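# Unclip the spring clip from the cat litter pouch

## Task

Remove the spring clip from the cat litter pouch and set it on the table so it sits at least one finger's width away from the pouch. At the end the pouch must still be where it started, standing upright, turned the same way, and not dented, and all of this must hold without the robot supporting anything. Release the clip, pull the grippers away, then end the scene yourself with finished_scene so it is judged.

## Robot and tools

Robot: two arms, left_arm and right_arm, each a six-joint arm with a two-finger parallel gripper and a wrist camera. Bases in the scene frame: left_arm at (+0.043, +0.280, 0) m, quat_wxyz (+0.998, 0, 0, -0.060); right_arm at (-0.013, -0.276, 0) m, quat_wxyz (+0.995, 0, 0, -0.098). Scene frame: origin on the table top midway between the arms, +x out over the table, +z up, left_arm on the +y side. The names left and right do not match image sides.

Gripper axes: fingers point along the gripper's +z and close along its y. The reported end_effector_position is the point between the finger pads, under 1 cm behind the tips; at long reach it may be somewhat off. Joint ranges (rad), base to hand: waist -2.618 to 3.054, shoulder 0.000 to 3.142, elbow 0.000 to 3.142, wrist pitch -1.571 to 1.571, wrist yaw -1.571 to 1.571, wrist roll -2.094 to 2.094.

Row format (shared by execute_actions and move): a single flat list of 14 numbers, each in [-1, 1], always covering both arms: dx, dy, dz, rx, ry, rz, opening for left_arm, then the same seven for right_arm. dx..rz are an offset, not a pose: a displacement expressed in that gripper's own axes, relative to its measured pose at the start of the action (for the first action in a call, the last pose a result reported). Scale: 1.0 = 0.6 m for dx, dy, dz and 180 degrees for rotation; rx, ry, rz form one rotation vector. Opening is absolute, not an offset: +1 fully open (0.087 m), -1 closed. Put zeros in the offsets of an arm that should stay put (after first sending any correction back to its wanted pose), and still send the opening it should keep.

execute_actions(actions): a list of up to 15 actions; each action is a table of up to 15 rows, one row per 1/30 s control step, 15 steps per action. A short table repeats its final row for the remaining steps. Every row is measured from the action's start pose, not from the row before. An empty list just returns the current state and images.

move(target, speed, blocking): target is one 14-number row as above, offsets from the pose in the latest result showing one. Each gripper travels a straight line toward it; both paths finish together, lasting 0.5 to 10 s (cut off at 10 s). speed is the path top speed in m/s, 0.002 to 0.5, default 0.25; rotation is capped at twice that in rad/s. Turns take the short way. Paths ignore obstacles and the other arm, and a gripper can lag, wander, or overshoot the speed, especially near full extension. Faster contact hits harder; aiming further past a contact presses harder. The opening is sent when the move starts. blocking=false returns after 0.5 s while motion continues; check with wait(0), and use wait or stop before issuing other motion. The extra move: line reports the ending (done, off_target, moving, held, fault) and limits (paced = sent pose was clipped; held = a check blocked some steps, after which the arm may surge), plus each gripper's distance from its target.

wait(seconds): 0 to 10; arms keep their last command, a running move continues, returns early when it ends. stop(): brakes the running move; needs stopping room, fingers keep moving. zoom_image(camera, region): camera is cam_high, cam_left_wrist or cam_right_wrist; region [x0, y0, x1, y1] in pixels of that camera's last image, origin top-left, at most 504 by 504. read_manual(section) returns only the URDF licence text. finished_scene(scene) ends the scene irreversibly and reports whether the goal holds.

Controller behaviour: each step the commanded pose is clipped to within 70 mm and 16 degrees of the measured pose, then reached by damped inverse kinematics, favouring position over orientation. After an action an arm continues at most to its last clipped pose, so large moves need follow-up commands. Joint friction can leave the hand up to about 31 mm short, and smaller commands may do nothing. Elbows stop just before straight.

Gripping: grip_measured is the measured opening on the command scale (the last Joint positions value is the opening in metres); each gripper reads up to about 1 mm off. To hold something, command roughly 0.02 below grip_measured for a firm grip, less for a lighter one. Pads push about 20 N each at most; a fast close can squeeze harder or even spring open.

Result lines: the state line left_arm: … | right_arm: … gives each gripper's position (m) and quat_wxyz in the scene frame. Hand target is where the controller is currently driving each gripper. pose unreachable means a clearance check altered or blocked that arm's command. Action results list step readings; HELD marks steps where an arm was held back. Joint torques are raw drive outputs with offsets and noise, not clean contact signals. FAULT lines mean an arm stopped. MOTOR HOT warns at 75 °C; 90 °C stops that arm for 10 seconds (then disabled for 5 minutes before it can trip again); at 100 °C the arm goes limp and drops. Holding loads heats motors.

Cameras: cam_high (fixed, overhead, 504x504) and two wrist cameras (504x504); calibration given in OpenCV terms and may be slightly off.

Avoid: knocking or placing any rigid object off the table, denting or tipping the pouch, letting the arms collide or push each other, fast grabs, slams and hard presses. Finish with the clip resting on the table, grippers open and clear, then call finished_scene.

Each tool is called after "Request:" as a command line: name --argument value for each argument, lists and objects as JSON in quotes; but a table of rows of numbers goes row by row, as --pt "numbers of a row", without its own name.

## Session

Request:
execute_actions --actions '[]'

Scene clock: 0.00 s.
left_arm: end_effector_position=(+0.2411, +0.4426, +0.1784) grip_measured=+1.000 end_effector_quat_wxyz=(+0.401, +0.254, +0.794, +0.381) | right_arm: end_effector_position=(+0.2217, -0.4664, +0.2201) grip_measured=+0.995 end_effector_quat_wxyz=(+0.704, +0.235, +0.669, +0.035)
Joint positions: left_arm=[ 0.813  0.477  0.477 -0.409  0.222  1.165  0.087] | right_arm=[-0.993  0.857  0.407  0.439 -0.901  0.379  0.087]
Joint velocities: left_arm=[ 0.012  0.002 -0.012 -0.022  0.007 -0.081  0.   ] | right_arm=[-0.002 -0.007  0.002 -0.051  0.051 -0.022 -0.001]
Joint torques (N m, as the arm reports them, + toward a larger angle): no reading
Motor temperatures (°C, as the motors report them): left_arm=[25 24 27 26 26 25] | right_arm=[26 24 24 26 23 27]
Hand target (left_arm): +0.241, +0.443, +0.178; +0.401, +0.254, +0.794, +0.381
Hand target (right_arm): +0.222, -0.466, +0.220; +0.704, +0.235, +0.669, +0.035

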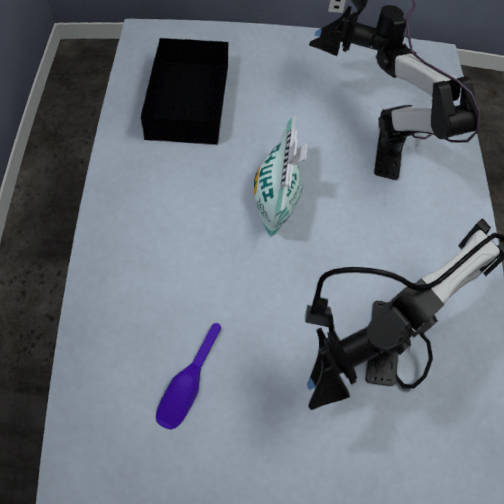

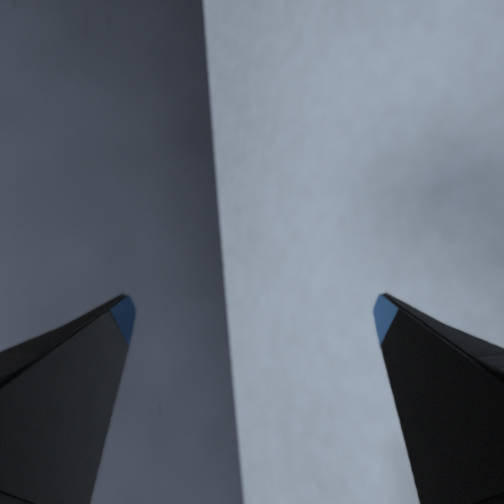

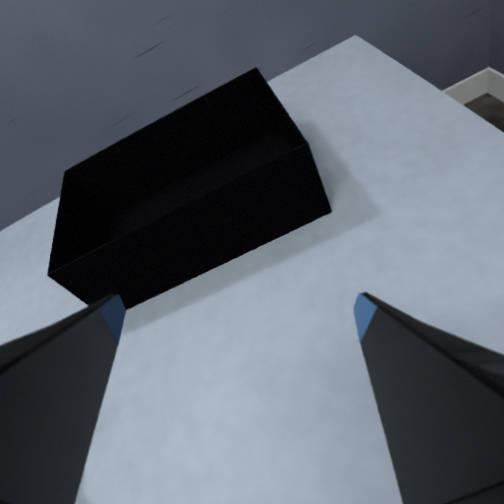

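Request:
zoom_image --camera "cam_high" --region '[220,100,360,240]'

Region (220, 100, 360, 240) of cam_high's 504x504 image, scaled by 3.600, with more detail than that image has.

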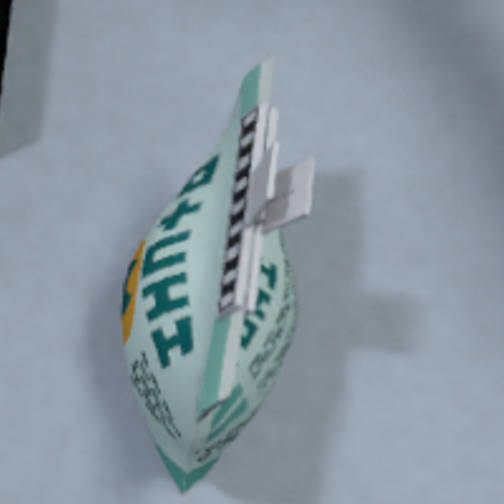

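Request:
move --target '[0,0,0,0,0,0,1,0.072,0.53,-0.015,-0.44,0.347,-0.369,1]'

Scene clock: 15.07 s.
left_arm: end_effector_position=(+0.2411, +0.4426, +0.1784) grip_measured=+1.000 end_effector_quat_wxyz=(+0.401, +0.254, +0.794, +0.381) | right_arm: end_effector_position=(+0.2999, -0.1657, +0.2946) grip_measured=+0.995 end_effector_quat_wxyz=(-0.282, +0.593, -0.744, -0.126)
Joint positions: left_arm=[ 0.813  0.477  0.477 -0.409  0.222  1.165  0.087] | right_arm=[ 0.388  1.662  2.066 -1.551 -0.479 -1.051  0.087]
Joint velocities: left_arm=[ 0.007 -0.012  0.002  0.081 -0.022 -0.066  0.   ] | right_arm=[-0.002 -0.012 -0.007 -0.051 -0.081 -0.066 -0.   ]
Joint torques (N m, as the arm reports them, + toward a larger angle): left_arm=[0.15 1.35 7.11 2.46 0.08 0.02] | right_arm=[ 0.68 -5.66  6.53  0.96 -0.34 -0.01]
Motor temperatures (°C, as the motors report them): left_arm=[25 24 30 30 26 25] | right_arm=[26 24 26 28 23 27]
Hand target (left_arm): +0.241, +0.443, +0.178; +0.401, +0.254, +0.794, +0.381
Hand target (right_arm): +0.300, -0.164, +0.298; +0.281, -0.599, +0.740, +0.122
Off the commanded pose (left_arm): 0.000 m, 0 deg.
Off the commanded pose (right_arm): 0.006 m, 11 deg.
joint sent to its limit (right arm) — the command would take joint 4 (wrist pitch) past its lower limit, so that joint was sent only as far as its limit.
move: off_target (right_arm)
camera_calibration (this result's frames):
cam_right_wrist: T_world_to_cam=[[0.947726, -0.279935, 0.153136, -0.377473], [-0.310885, -0.918179, 0.245555, -0.106917], [0.0718671, -0.280327, -0.957211, 0.35646], [0, 0, 0, 1]] pos_world=[0.298885, -0.103912, 0.425266]

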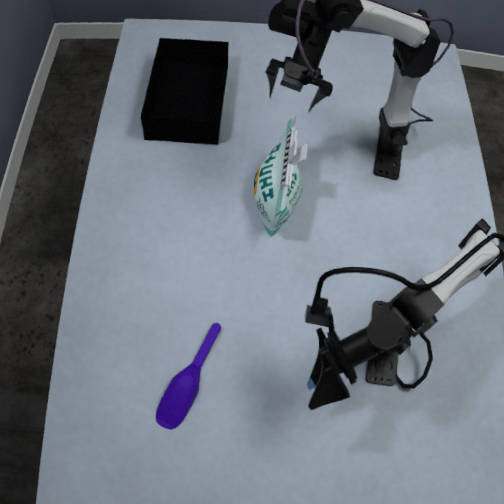

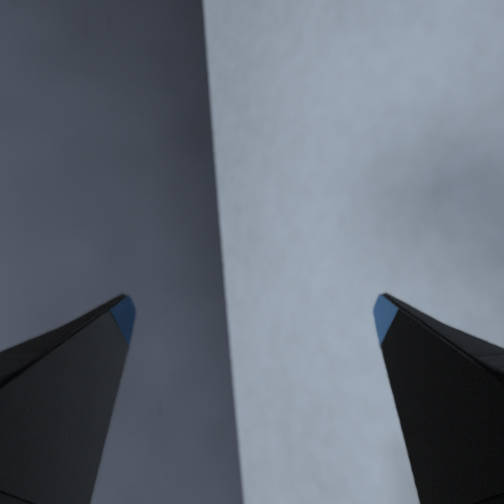

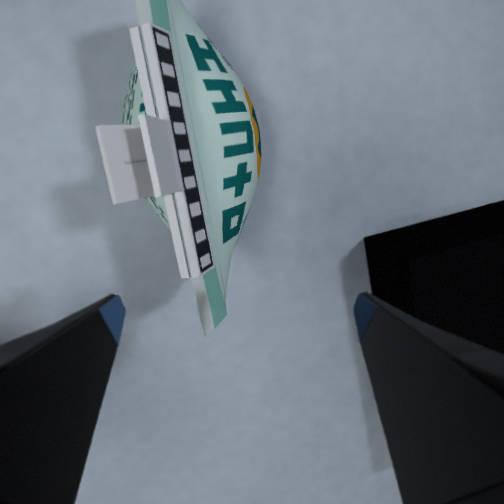

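Request:
move --target '[0,0,0,0,0,0,1,-0.058,0.086,0.077,-0.038,-0.01,-0.054,1]' --speed 0.1

Scene clock: 21.50 s.
left_arm: end_effector_position=(+0.2411, +0.4426, +0.1784) grip_measured=+1.000 end_effector_quat_wxyz=(+0.401, +0.254, +0.794, +0.381) | right_arm: end_effector_position=(+0.2681, -0.1019, +0.2684) grip_measured=+0.995 end_effector_quat_wxyz=(-0.259, +0.667, -0.681, -0.158)
Joint positions: left_arm=[ 0.813  0.477  0.477 -0.409  0.222  1.165  0.087] | right_arm=[ 0.604  1.608  1.89  -1.445 -0.476 -1.043  0.087]
Joint velocities: left_arm=[-0.012 -0.017 -0.002 -0.007  0.037 -0.022  0.   ] | right_arm=[-0.002 -0.017 -0.007 -0.051  0.037  0.007  0.001]
Joint torques (N m, as the arm reports them, + toward a larger angle): left_arm=[0.18 1.38 7.1  2.46 0.07 0.01] | right_arm=[ 0.62 -7.96  4.12  1.33 -0.37  0.13]
Motor temperatures (°C, as the motors report them): left_arm=[25 24 31 30 26 25] | right_arm=[26 25 27 28 23 27]
Hand target (left_arm): +0.241, +0.443, +0.178; +0.401, +0.254, +0.794, +0.381
Hand target (right_arm): +0.268, -0.099, +0.270; -0.269, +0.667, -0.677, -0.155
Off the commanded pose (left_arm): 0.000 m, 0 deg.
Off the commanded pose (right_arm): 0.002 m, 1 deg.
move: done
camera_calibration (this result's frames):
cam_right_wrist: T_world_to_cam=[[0.987774, -0.0768128, 0.135654, -0.310774], [-0.109686, -0.960793, 0.254648, -0.112565], [0.110775, -0.266414, -0.957472, 0.342564], [0, 0, 0, 1]] pos_world=[0.25668, -0.040759, 0.398817]

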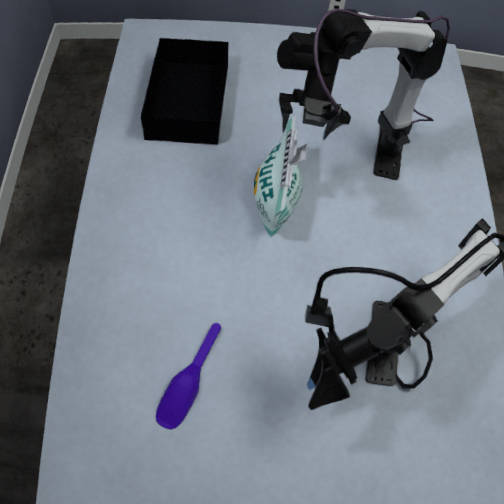

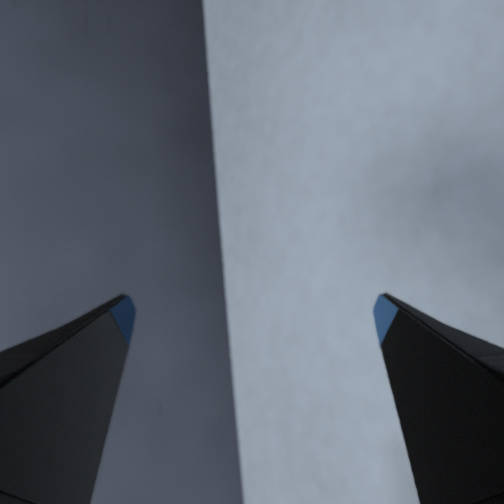

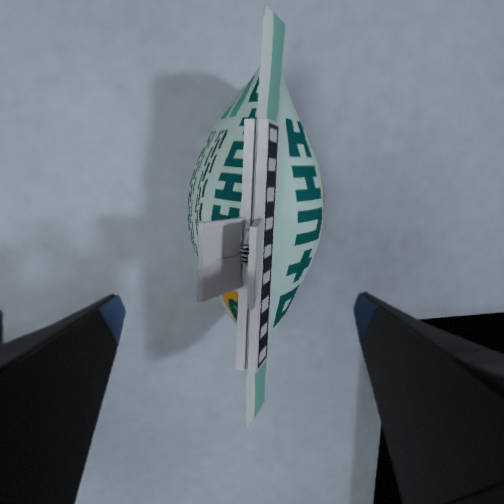

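Request:
move --target '[0,0,0,0,0,0,1,0.052,0.008,0.09,0.04,0,-0.02,0.4]' --speed 0.06

Scene clock: 25.57 s.
left_arm: end_effector_position=(+0.2411, +0.4426, +0.1784) grip_measured=+1.000 end_effector_quat_wxyz=(+0.401, +0.254, +0.794, +0.381) | right_arm: end_effector_position=(+0.2716, -0.0992, +0.2055) grip_measured=+0.400 end_effector_quat_wxyz=(-0.297, +0.668, -0.673, -0.111)
Joint positions: left_arm=[ 0.813  0.477  0.477 -0.409  0.222  1.165  0.087] | right_arm=[ 0.648  1.425  1.416 -1.036 -0.393 -1.006  0.061]
Joint velocities: left_arm=[ 0.002 -0.012 -0.002 -0.007 -0.007 -0.022  0.   ] | right_arm=[-0.002 -0.017 -0.012 -0.007 -0.022 -0.007 -0.001]
Joint torques (N m, as the arm reports them, + toward a larger angle): left_arm=[0.16 1.37 7.11 2.46 0.07 0.01] | right_arm=[ 0.86 -6.81  4.83  1.53 -0.29  0.12]
Motor temperatures (°C, as the motors report them): left_arm=[25 24 31 31 26 25] | right_arm=[26 25 27 28 23 27]
Hand target (left_arm): +0.241, +0.443, +0.178; +0.401, +0.254, +0.794, +0.381
Hand target (right_arm): +0.271, -0.096, +0.207; -0.306, +0.669, -0.669, -0.107
Off the commanded pose (left_arm): 0.000 m, 0 deg.
Off the commanded pose (right_arm): 0.002 m, 1 deg.
move: done
camera_calibration (this result's frames):
cam_right_wrist: T_world_to_cam=[[0.962814, -0.0966601, 0.252281, -0.32467], [-0.161176, -0.954936, 0.249239, -0.0779039], [0.21682, -0.280633, -0.935005, 0.247821], [0, 0, 0, 1]] pos_world=[0.246308, -0.0362293, 0.333038]

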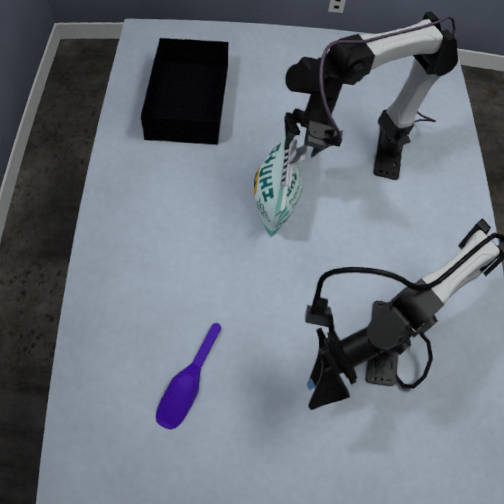

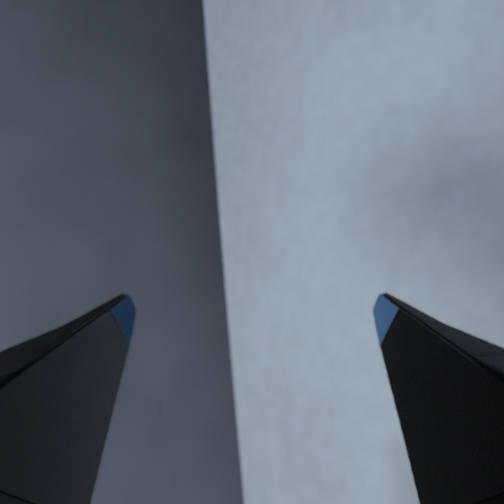

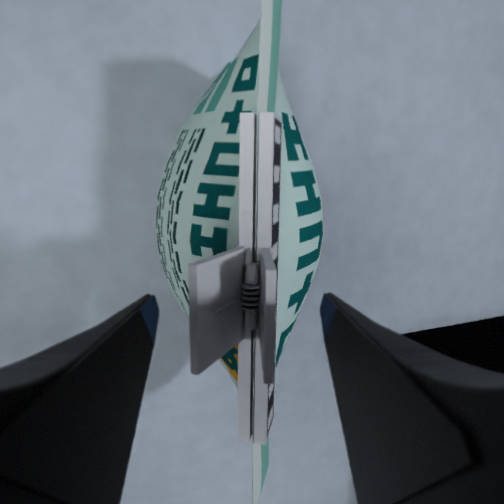

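Request:
move --target '[0,0,0,0,0,0,1,0.008,0.004,0.022,0.02,0,-0.013,0]' --speed 0.03

Request:
execute_actions --actions '[[[0,0,0,0,0,0,1,0,0,0,0,0,0,-0.2]],[[0,0,0,0,0,0,1,0,0,0,0,0,0,-0.4]]]'

Scene clock: 30.97 s.
left_arm: end_effector_position=(+0.2411, +0.4426, +0.1784) grip_measured=+1.000 end_effector_quat_wxyz=(+0.401, +0.254, +0.794, +0.381) | right_arm: end_effector_position=(+0.2723, -0.0986, +0.1900) grip_measured=+0.000 end_effector_quat_wxyz=(-0.309, +0.672, -0.667, -0.090)
Joint positions: left_arm=[ 0.813  0.477  0.477 -0.409  0.222  1.165  0.087] | right_arm=[ 0.671  1.381  1.305 -0.928 -0.35  -1.002  0.044]
Joint velocities: left_arm=[-0.017 -0.002 -0.012 -0.066 -0.007 -0.022  0.   ] | right_arm=[-0.007 -0.007  0.012 -0.022  0.022 -0.007 -0.002]
Joint torques (N m, as the arm reports them, + toward a larger angle): left_arm=[0.14 1.38 7.1  2.46 0.08 0.01] | right_arm=[ 0.81 -6.69  5.    1.59 -0.24  0.14]
Motor temperatures (°C, as the motors report them): left_arm=[25 24 32 31 26 25] | right_arm=[26 26 27 28 23 27]
Hand target (left_arm): +0.241, +0.443, +0.178; +0.401, +0.254, +0.794, +0.381
Hand target (right_arm): +0.273, -0.096, +0.192; -0.320, +0.672, -0.662, -0.085
Off the commanded pose (left_arm): 0.000 m, 0 deg.
Off the commanded pose (right_arm): 0.003 m, 1 deg.
move: done
camera_calibration (this result's frames):
cam_right_wrist: T_world_to_cam=[[0.948761, -0.0947205, 0.301466, -0.326677], [-0.175645, -0.951139, 0.253935, -0.0698673], [0.262683, -0.293874, -0.919041, 0.216605], [0, 0, 0, 1]] pos_world=[0.240767, -0.0337418, 0.315292]

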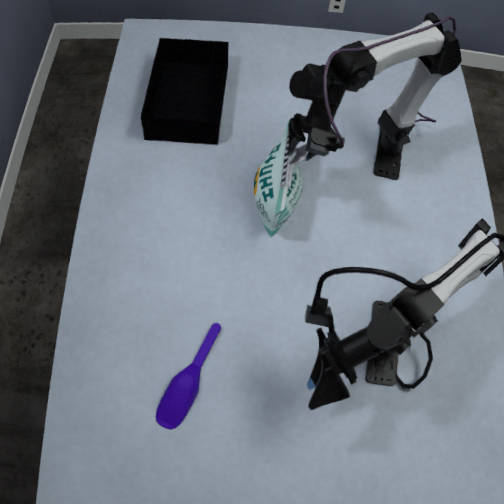

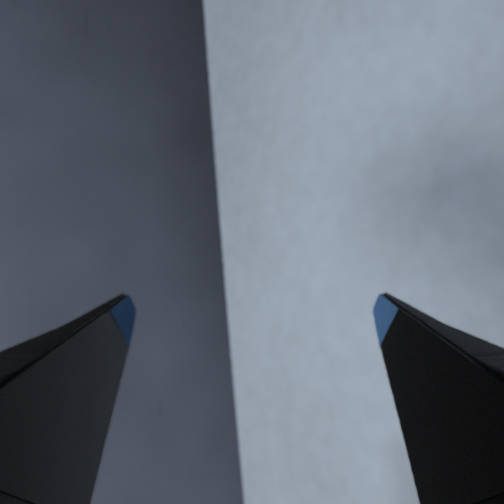

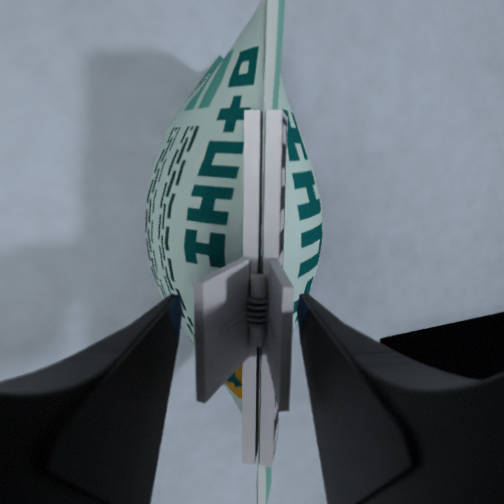

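Scene clock: 31.97 s.
left_arm: end_effector_position=(+0.2411, +0.4426, +0.1784) grip_measured=+1.000 end_effector_quat_wxyz=(+0.401, +0.254, +0.794, +0.381) | right_arm: end_effector_position=(+0.2726, -0.0986, +0.1901) grip_measured=-0.386 end_effector_quat_wxyz=(-0.310, +0.672, -0.667, -0.089)
Joint positions: left_arm=[ 0.813  0.477  0.477 -0.409  0.222  1.165  0.087] | right_arm=[ 0.671  1.381  1.305 -0.927 -0.349 -1.002  0.027]
Joint velocities: left_arm=[-0.007 -0.012  0.007 -0.051 -0.022 -0.007  0.   ] | right_arm=[-0.007  0.007 -0.017 -0.007  0.081  0.007  0.   ]
Joint torques (N m, as the arm reports them, + toward a larger angle): left_arm=[0.15 1.41 7.11 2.46 0.07 0.02] | right_arm=[-0.11 -5.18  6.11  1.35 -0.32  0.07]
Motor temperatures (°C, as the motors report them): left_arm=[25 24 32 31 26 25] | right_arm=[26 26 27 28 23 27]
Hand target (left_arm): +0.241, +0.443, +0.178; +0.401, +0.254, +0.794, +0.381
Hand target (right_arm): +0.272, -0.099, +0.190; -0.309, +0.672, -0.667, -0.090
Off the commanded pose (left_arm): 0.000 m, 0 deg.
Off the commanded pose (right_arm): 0.000 m, 0 deg.
Step readings (end_effector_position; steps 1 to 15: 1st action; 16 to 30: 2nd action):
0: left_arm (+0.2411, +0.4426, +0.1784) | right_arm (+0.2723, -0.0986, +0.1900)
1: left_arm (+0.2411, +0.4426, +0.1784) | right_arm (+0.2723, -0.0986, +0.1900)
2: left_arm (+0.2411, +0.4426, +0.1784) | right_arm (+0.2723, -0.0986, +0.1900)
4: left_arm (+0.2411, +0.4426, +0.1784) | right_arm (+0.2723, -0.0986, +0.1900)
8: left_arm (+0.2411, +0.4426, +0.1784) | right_arm (+0.2723, -0.0986, +0.1900)
15: left_arm (+0.2411, +0.4426, +0.1784) | right_arm (+0.2723, -0.0986, +0.1900)
16: left_arm (+0.2411, +0.4426, +0.1784) | right_arm (+0.2723, -0.0986, +0.1900)
17: left_arm (+0.2411, +0.4426, +0.1784) | right_arm (+0.2723, -0.0986, +0.1900)
19: left_arm (+0.2411, +0.4426, +0.1784) | right_arm (+0.2726, -0.0986, +0.1901)
23: left_arm (+0.2411, +0.4426, +0.1784) | right_arm (+0.2726, -0.0986, +0.1901)
30: end_effector_position above
camera_calibration (this result's frames):
cam_right_wrist: T_world_to_cam=[[0.948261, -0.0952015, 0.302881, -0.327212], [-0.1766, -0.950946, 0.253998, -0.0696209], [0.263843, -0.294345, -0.918557, 0.216144], [0, 0, 0, 1]] pos_world=[0.24096, -0.0337358, 0.315331]

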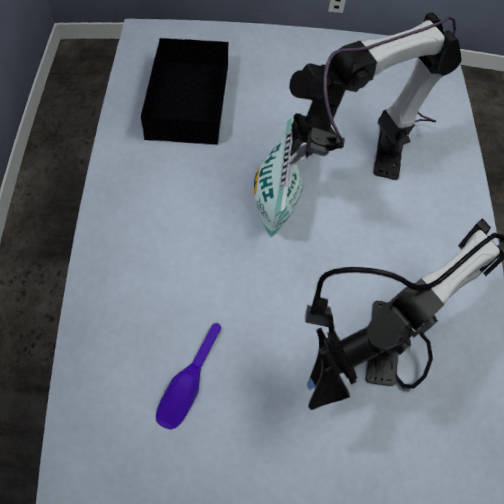

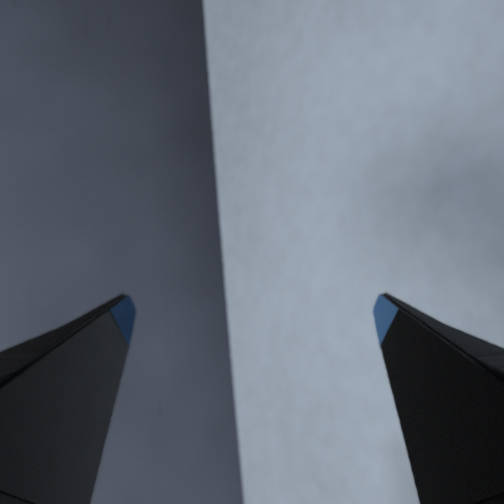

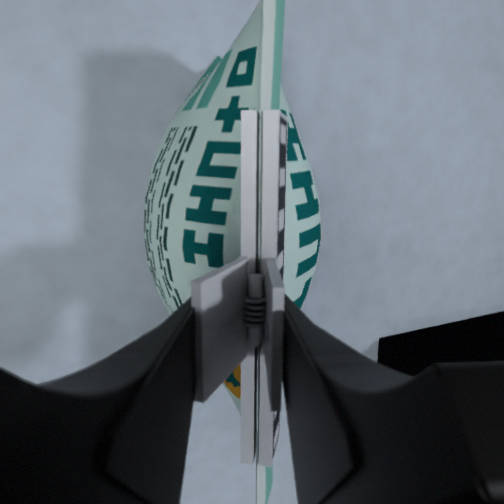

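Request:
execute_actions --actions '[[[0,0,0,0,0,0,1,0,0,0,0,0,0,-0.5]],[[0,0,0,0,0,0,1,0,0,0,0,0,0,-0.62]]]'

Request:
move --target '[0,0,0,0,0,0,1,-0.055,0.012,-0.083,0,0,0,-0.62]' --speed 0.04

Scene clock: 35.37 s.
left_arm: end_effector_position=(+0.2411, +0.4426, +0.1784) grip_measured=+1.000 end_effector_quat_wxyz=(+0.401, +0.254, +0.794, +0.381) | right_arm: end_effector_position=(+0.2726, -0.0986, +0.1901) grip_measured=-0.386 end_effector_quat_wxyz=(-0.310, +0.672, -0.667, -0.089)
Joint positions: left_arm=[ 0.813  0.477  0.477 -0.409  0.222  1.165  0.087] | right_arm=[ 0.671  1.381  1.305 -0.927 -0.349 -1.002  0.027]
Joint velocities: left_arm=[ 0.007 -0.002 -0.007  0.037 -0.022 -0.007  0.   ] | right_arm=[ 0.007 -0.002 -0.007  0.037 -0.081 -0.037 -0.001]
Joint torques (N m, as the arm reports them, + toward a larger angle): left_arm=[0.13 1.38 7.11 2.46 0.07 0.01] | right_arm=[-0.09 -5.14  6.14  1.37 -0.31  0.07]
Motor temperatures (°C, as the motors report them): left_arm=[25 24 32 32 26 25] | right_arm=[26 26 27 28 23 27]
Hand target (left_arm): +0.241, +0.443, +0.178; +0.401, +0.254, +0.794, +0.381
Hand target (right_arm): +0.273, -0.099, +0.190; -0.310, +0.672, -0.667, -0.089
Off the commanded pose (left_arm): 0.000 m, 0 deg.
Off the commanded pose (right_arm): 0.000 m, 0 deg.
Step readings (end_effector_position; steps 1 to 15: 1st action; 16 to 30: 2nd action):
0: left_arm (+0.2411, +0.4426, +0.1784) | right_arm (+0.2726, -0.0986, +0.1901)
1: left_arm (+0.2411, +0.4426, +0.1784) | right_arm (+0.2726, -0.0986, +0.1901)
2: left_arm (+0.2411, +0.4426, +0.1784) | right_arm (+0.2726, -0.0986, +0.1901)
4: left_arm (+0.2411, +0.4426, +0.1784) | right_arm (+0.2726, -0.0986, +0.1901)
8: left_arm (+0.2411, +0.4426, +0.1784) | right_arm (+0.2726, -0.0986, +0.1901)
15: left_arm (+0.2411, +0.4426, +0.1784) | right_arm (+0.2726, -0.0986, +0.1901)
16: left_arm (+0.2411, +0.4426, +0.1784) | right_arm (+0.2726, -0.0986, +0.1901)
17: left_arm (+0.2411, +0.4426, +0.1784) | right_arm (+0.2726, -0.0986, +0.1901)
19: left_arm (+0.2411, +0.4426, +0.1784) | right_arm (+0.2726, -0.0986, +0.1901)
23: left_arm (+0.2411, +0.4426, +0.1784) | right_arm (+0.2726, -0.0986, +0.1901)
30: end_effector_position above
camera_calibration (this result's frames):
cam_right_wrist: T_world_to_cam=[[0.948261, -0.0952015, 0.302881, -0.327212], [-0.1766, -0.950946, 0.253998, -0.0696209], [0.263843, -0.294345, -0.918557, 0.216144], [0, 0, 0, 1]] pos_world=[0.24096, -0.0337358, 0.315331]

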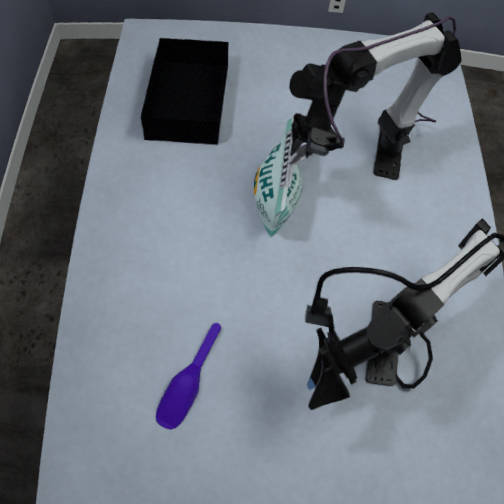

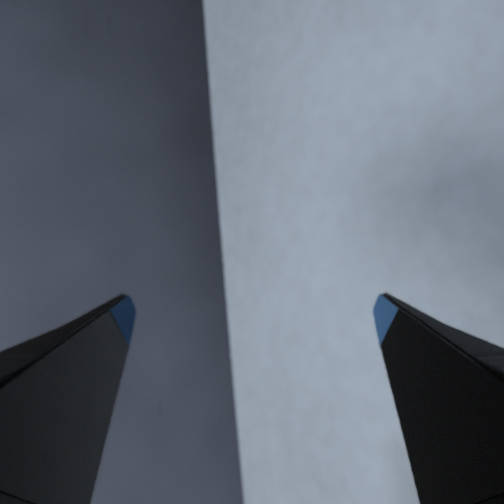

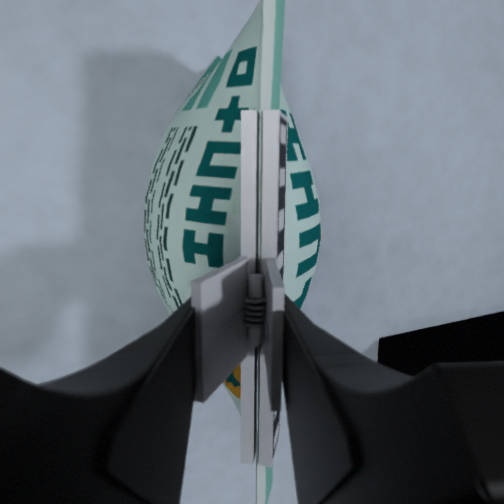

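Scene clock: 37.30 s.
left_arm: end_effector_position=(+0.2411, +0.4426, +0.1784) grip_measured=+1.000 end_effector_quat_wxyz=(+0.401, +0.254, +0.794, +0.381) | right_arm: end_effector_position=(+0.2499, -0.0997, +0.2322) grip_measured=-0.411 end_effector_quat_wxyz=(-0.295, +0.672, -0.673, -0.094)
Joint positions: left_arm=[ 0.813  0.477  0.477 -0.409  0.222  1.165  0.087] | right_arm=[ 0.71   1.373  1.483 -1.133 -0.329 -0.964  0.026]
Joint velocities: left_arm=[-0.007  0.007 -0.002 -0.051 -0.022 -0.022  0.   ] | right_arm=[-0.007  0.012 -0.007 -0.007 -0.007  0.007 -0.   ]
Joint torques (N m, as the arm reports them, + toward a larger angle): left_arm=[0.14 1.38 7.11 2.46 0.08 0.02] | right_arm=[ 0.79 -6.1   7.61  1.27 -0.25  0.13]
Motor temperatures (°C, as the motors report them): left_arm=[25 24 32 32 26 25] | right_arm=[26 26 28 28 23 27]
Hand target (left_arm): +0.241, +0.443, +0.178; +0.401, +0.254, +0.794, +0.381
Hand target (right_arm): +0.248, -0.098, +0.245; -0.310, +0.672, -0.667, -0.089
Off the commanded pose (left_arm): 0.000 m, 0 deg.
Off the commanded pose (right_arm): 0.013 m, 2 deg.
move: off_target (right_arm)
camera_calibration (this result's frames):
cam_right_wrist: T_world_to_cam=[[0.956396, -0.0942183, 0.276459, -0.314307], [-0.171812, -0.946933, 0.271658, -0.0902499], [0.236193, -0.307312, -0.921831, 0.266802], [0, 0, 0, 1]] pos_world=[0.222079, -0.0330827, 0.357356]

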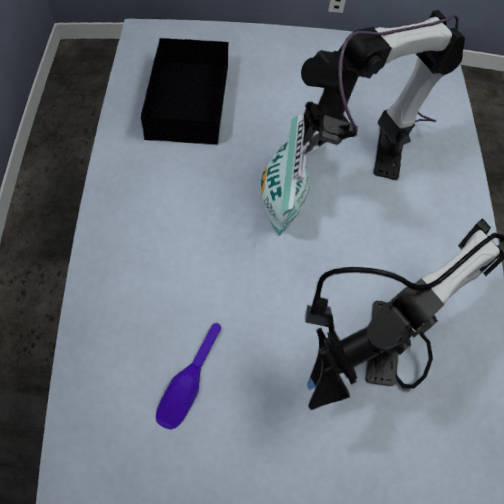

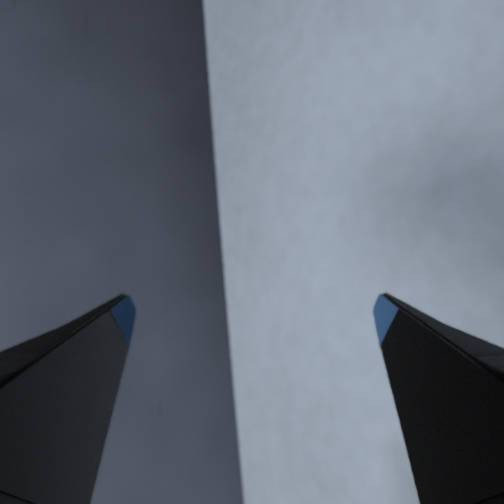

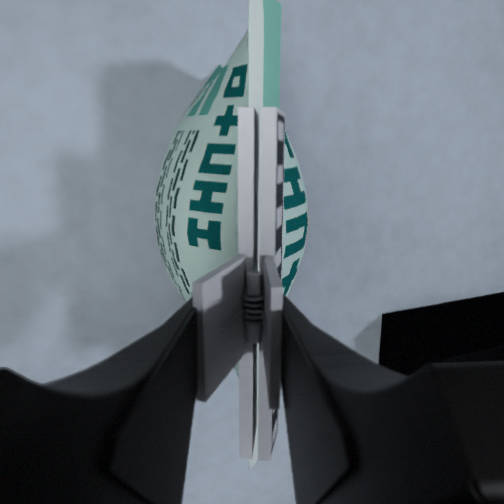

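Request:
move --target '[0,0,0,0,0,0,1,-0.025,-0.012,-0.04,0,0,0,-0.62]' --speed 0.04

Scene clock: 41.33 s.
left_arm: end_effector_position=(+0.2411, +0.4426, +0.1784) grip_measured=+1.000 end_effector_quat_wxyz=(+0.401, +0.254, +0.794, +0.381) | right_arm: end_effector_position=(+0.2468, -0.1014, +0.2551) grip_measured=-0.411 end_effector_quat_wxyz=(-0.290, +0.672, -0.674, -0.095)
Joint positions: left_arm=[ 0.813  0.477  0.477 -0.409  0.222  1.165  0.087] | right_arm=[ 0.71   1.406  1.614 -1.242 -0.329 -0.964  0.026]
Joint velocities: left_arm=[-0.017 -0.012 -0.017 -0.022  0.037 -0.037  0.   ] | right_arm=[-0.007 -0.007 -0.007 -0.022  0.022 -0.022 -0.001]
Joint torques (N m, as the arm reports them, + toward a larger angle): left_arm=[0.17 1.38 7.13 2.46 0.08 0.01] | right_arm=[-0.19 -4.03  7.46  1.25 -0.31  0.04]
Motor temperatures (°C, as the motors report them): left_arm=[25 24 32 32 26 25] | right_arm=[26 26 28 28 23 27]
Hand target (left_arm): +0.241, +0.443, +0.178; +0.401, +0.254, +0.794, +0.381
Hand target (right_arm): +0.249, -0.100, +0.261; -0.296, +0.672, -0.673, -0.094
Off the commanded pose (left_arm): 0.000 m, 0 deg.
Off the commanded pose (right_arm): 0.007 m, 1 deg.
move: done
camera_calibration (this result's frames):
cam_right_wrist: T_world_to_cam=[[0.959221, -0.0929661, 0.266931, -0.316], [-0.169214, -0.945312, 0.278841, -0.100981], [0.22641, -0.312639, -0.922494, 0.290238], [0, 0, 0, 1]] pos_world=[0.220314, -0.0340966, 0.38025]

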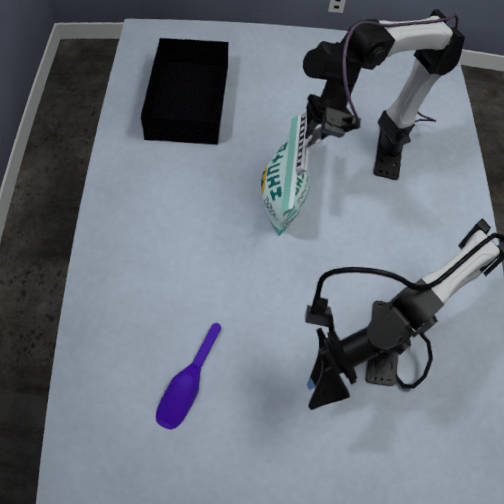

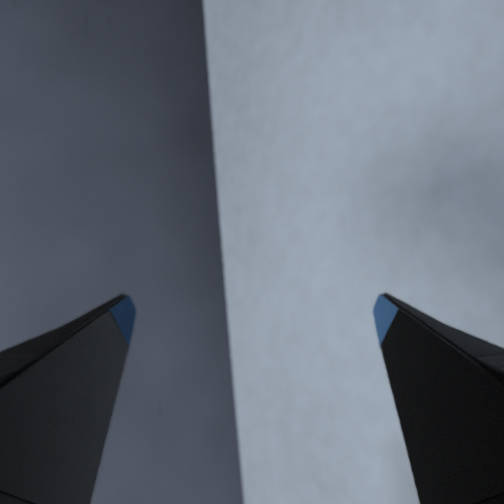

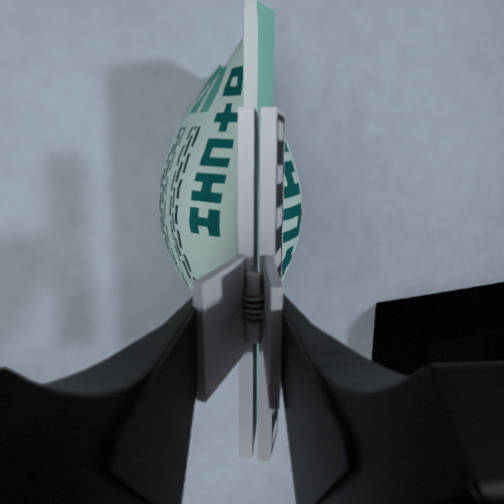

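Request:
move --target '[0,0,0,0,0,0,1,-0.13,0.22,0.01,-0.058,-0.03,-0.09,-0.62]' --speed 0.15

Request:
move --target '[0,0,0,0,0,0,1,0.169,0.085,0.263,0,0,0,-0.62]' --speed 0.12

Scene clock: 45.33 s.
left_arm: end_effector_position=(+0.2411, +0.4426, +0.1784) grip_measured=+1.000 end_effector_quat_wxyz=(+0.401, +0.254, +0.794, +0.381) | right_arm: end_effector_position=(+0.1157, -0.0240, +0.2564) grip_measured=-0.411 end_effector_quat_wxyz=(-0.261, +0.780, -0.550, -0.147)
Joint positions: left_arm=[ 0.813  0.477  0.477 -0.409  0.222  1.165  0.087] | right_arm=[ 1.254  1.296  1.537 -1.244 -0.232 -0.789  0.026]
Joint velocities: left_arm=[ 0.007  0.002 -0.002 -0.139  0.007  0.007  0.   ] | right_arm=[-0.027 -0.002 -0.002  0.007  0.007  0.022 -0.001]
Joint torques (N m, as the arm reports them, + toward a larger angle): left_arm=[0.16 1.38 7.11 2.46 0.08 0.01] | right_arm=[ 0.74 -5.16  4.61  1.65 -0.19  0.11]
Motor temperatures (°C, as the motors report them): left_arm=[25 24 33 32 26 25] | right_arm=[26 26 28 28 23 27]
Hand target (left_arm): +0.241, +0.443, +0.178; +0.401, +0.254, +0.794, +0.381
Hand target (right_arm): +0.115, -0.022, +0.258; -0.273, +0.778, -0.547, -0.147
Off the commanded pose (left_arm): 0.000 m, 0 deg.
Off the commanded pose (right_arm): 0.002 m, 1 deg.
move: done
camera_calibration (this result's frames):
cam_right_wrist: T_world_to_cam=[[0.936707, 0.244368, 0.250729, -0.168582], [0.169457, -0.943099, 0.286091, -0.0912846], [0.306374, -0.225495, -0.924817, 0.338753], [0, 0, 0, 1]] pos_world=[0.0695961, 0.0314927, 0.381668]

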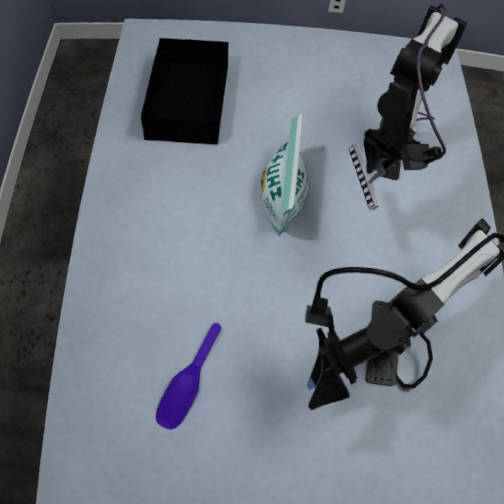

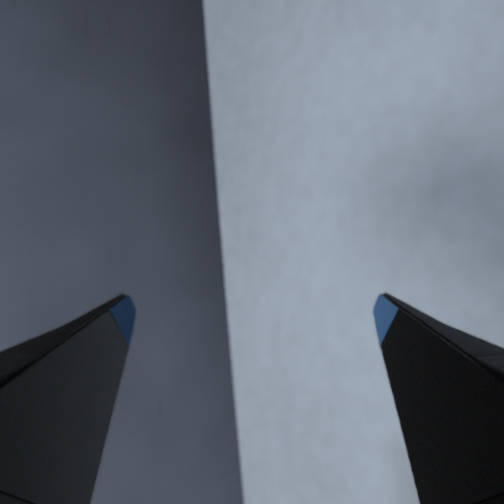

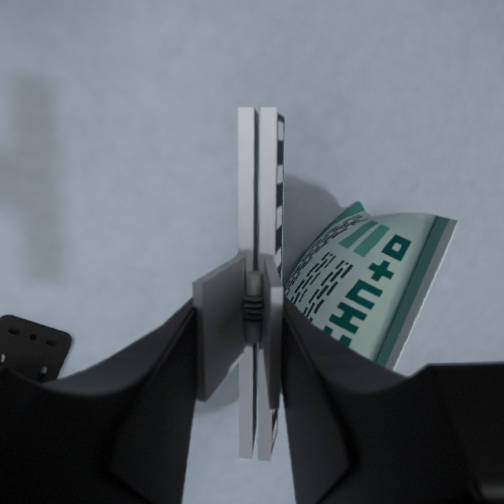

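Scene clock: 47.63 s.
left_arm: end_effector_position=(+0.2411, +0.4426, +0.1784) grip_measured=+1.000 end_effector_quat_wxyz=(+0.401, +0.254, +0.794, +0.381) | right_arm: end_effector_position=(+0.1118, -0.0306, +0.0669) grip_measured=-0.411 end_effector_quat_wxyz=(-0.259, +0.778, -0.553, -0.148)
Joint positions: left_arm=[ 0.813  0.477  0.477 -0.409  0.222  1.165  0.087] | right_arm=[ 1.254  1.186  0.693 -0.513 -0.232 -0.782  0.026]
Joint velocities: left_arm=[ 0.002 -0.007  0.002  0.066 -0.022 -0.051  0.   ] | right_arm=[ 0.012 -0.002 -0.007 -0.022 -0.022 -0.022  0.   ]
Joint torques (N m, as the arm reports them, + toward a larger angle): left_arm=[0.16 1.4  7.11 2.47 0.07 0.01] | right_arm=[ 1.16 -1.9   5.35  1.69 -0.18  0.11]
Motor temperatures (°C, as the motors report them): left_arm=[25 24 33 32 26 25] | right_arm=[26 26 29 29 23 27]
Hand target (left_arm): +0.241, +0.443, +0.178; +0.401, +0.254, +0.794, +0.381
Hand target (right_arm): +0.111, -0.027, +0.062; -0.261, +0.780, -0.550, -0.148
Off the commanded pose (left_arm): 0.000 m, 0 deg.
Off the commanded pose (right_arm): 0.006 m, 0 deg.
move: done
camera_calibration (this result's frames):
cam_right_wrist: T_world_to_cam=[[0.939391, 0.239488, 0.245338, -0.115887], [0.165414, -0.943382, 0.287522, -0.0422983], [0.300306, -0.229513, -0.925819, 0.163791], [0, 0, 0, 1]] pos_world=[0.0666725, 0.0254424, 0.192234]

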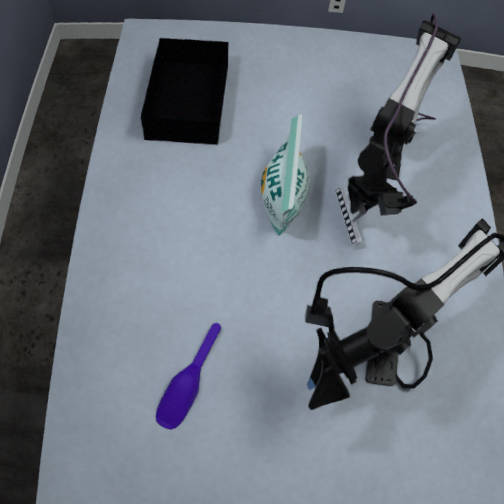

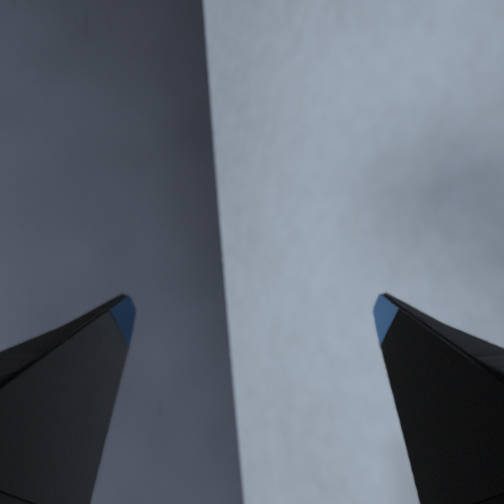

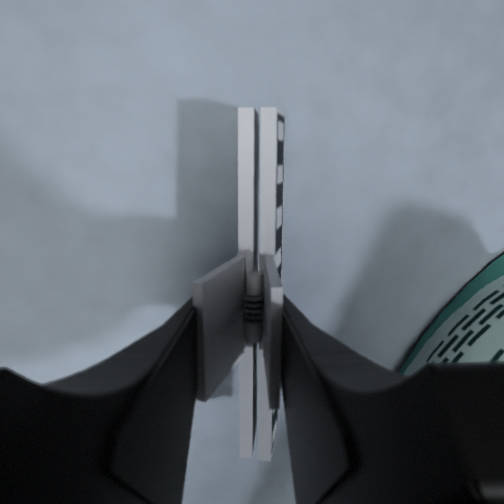

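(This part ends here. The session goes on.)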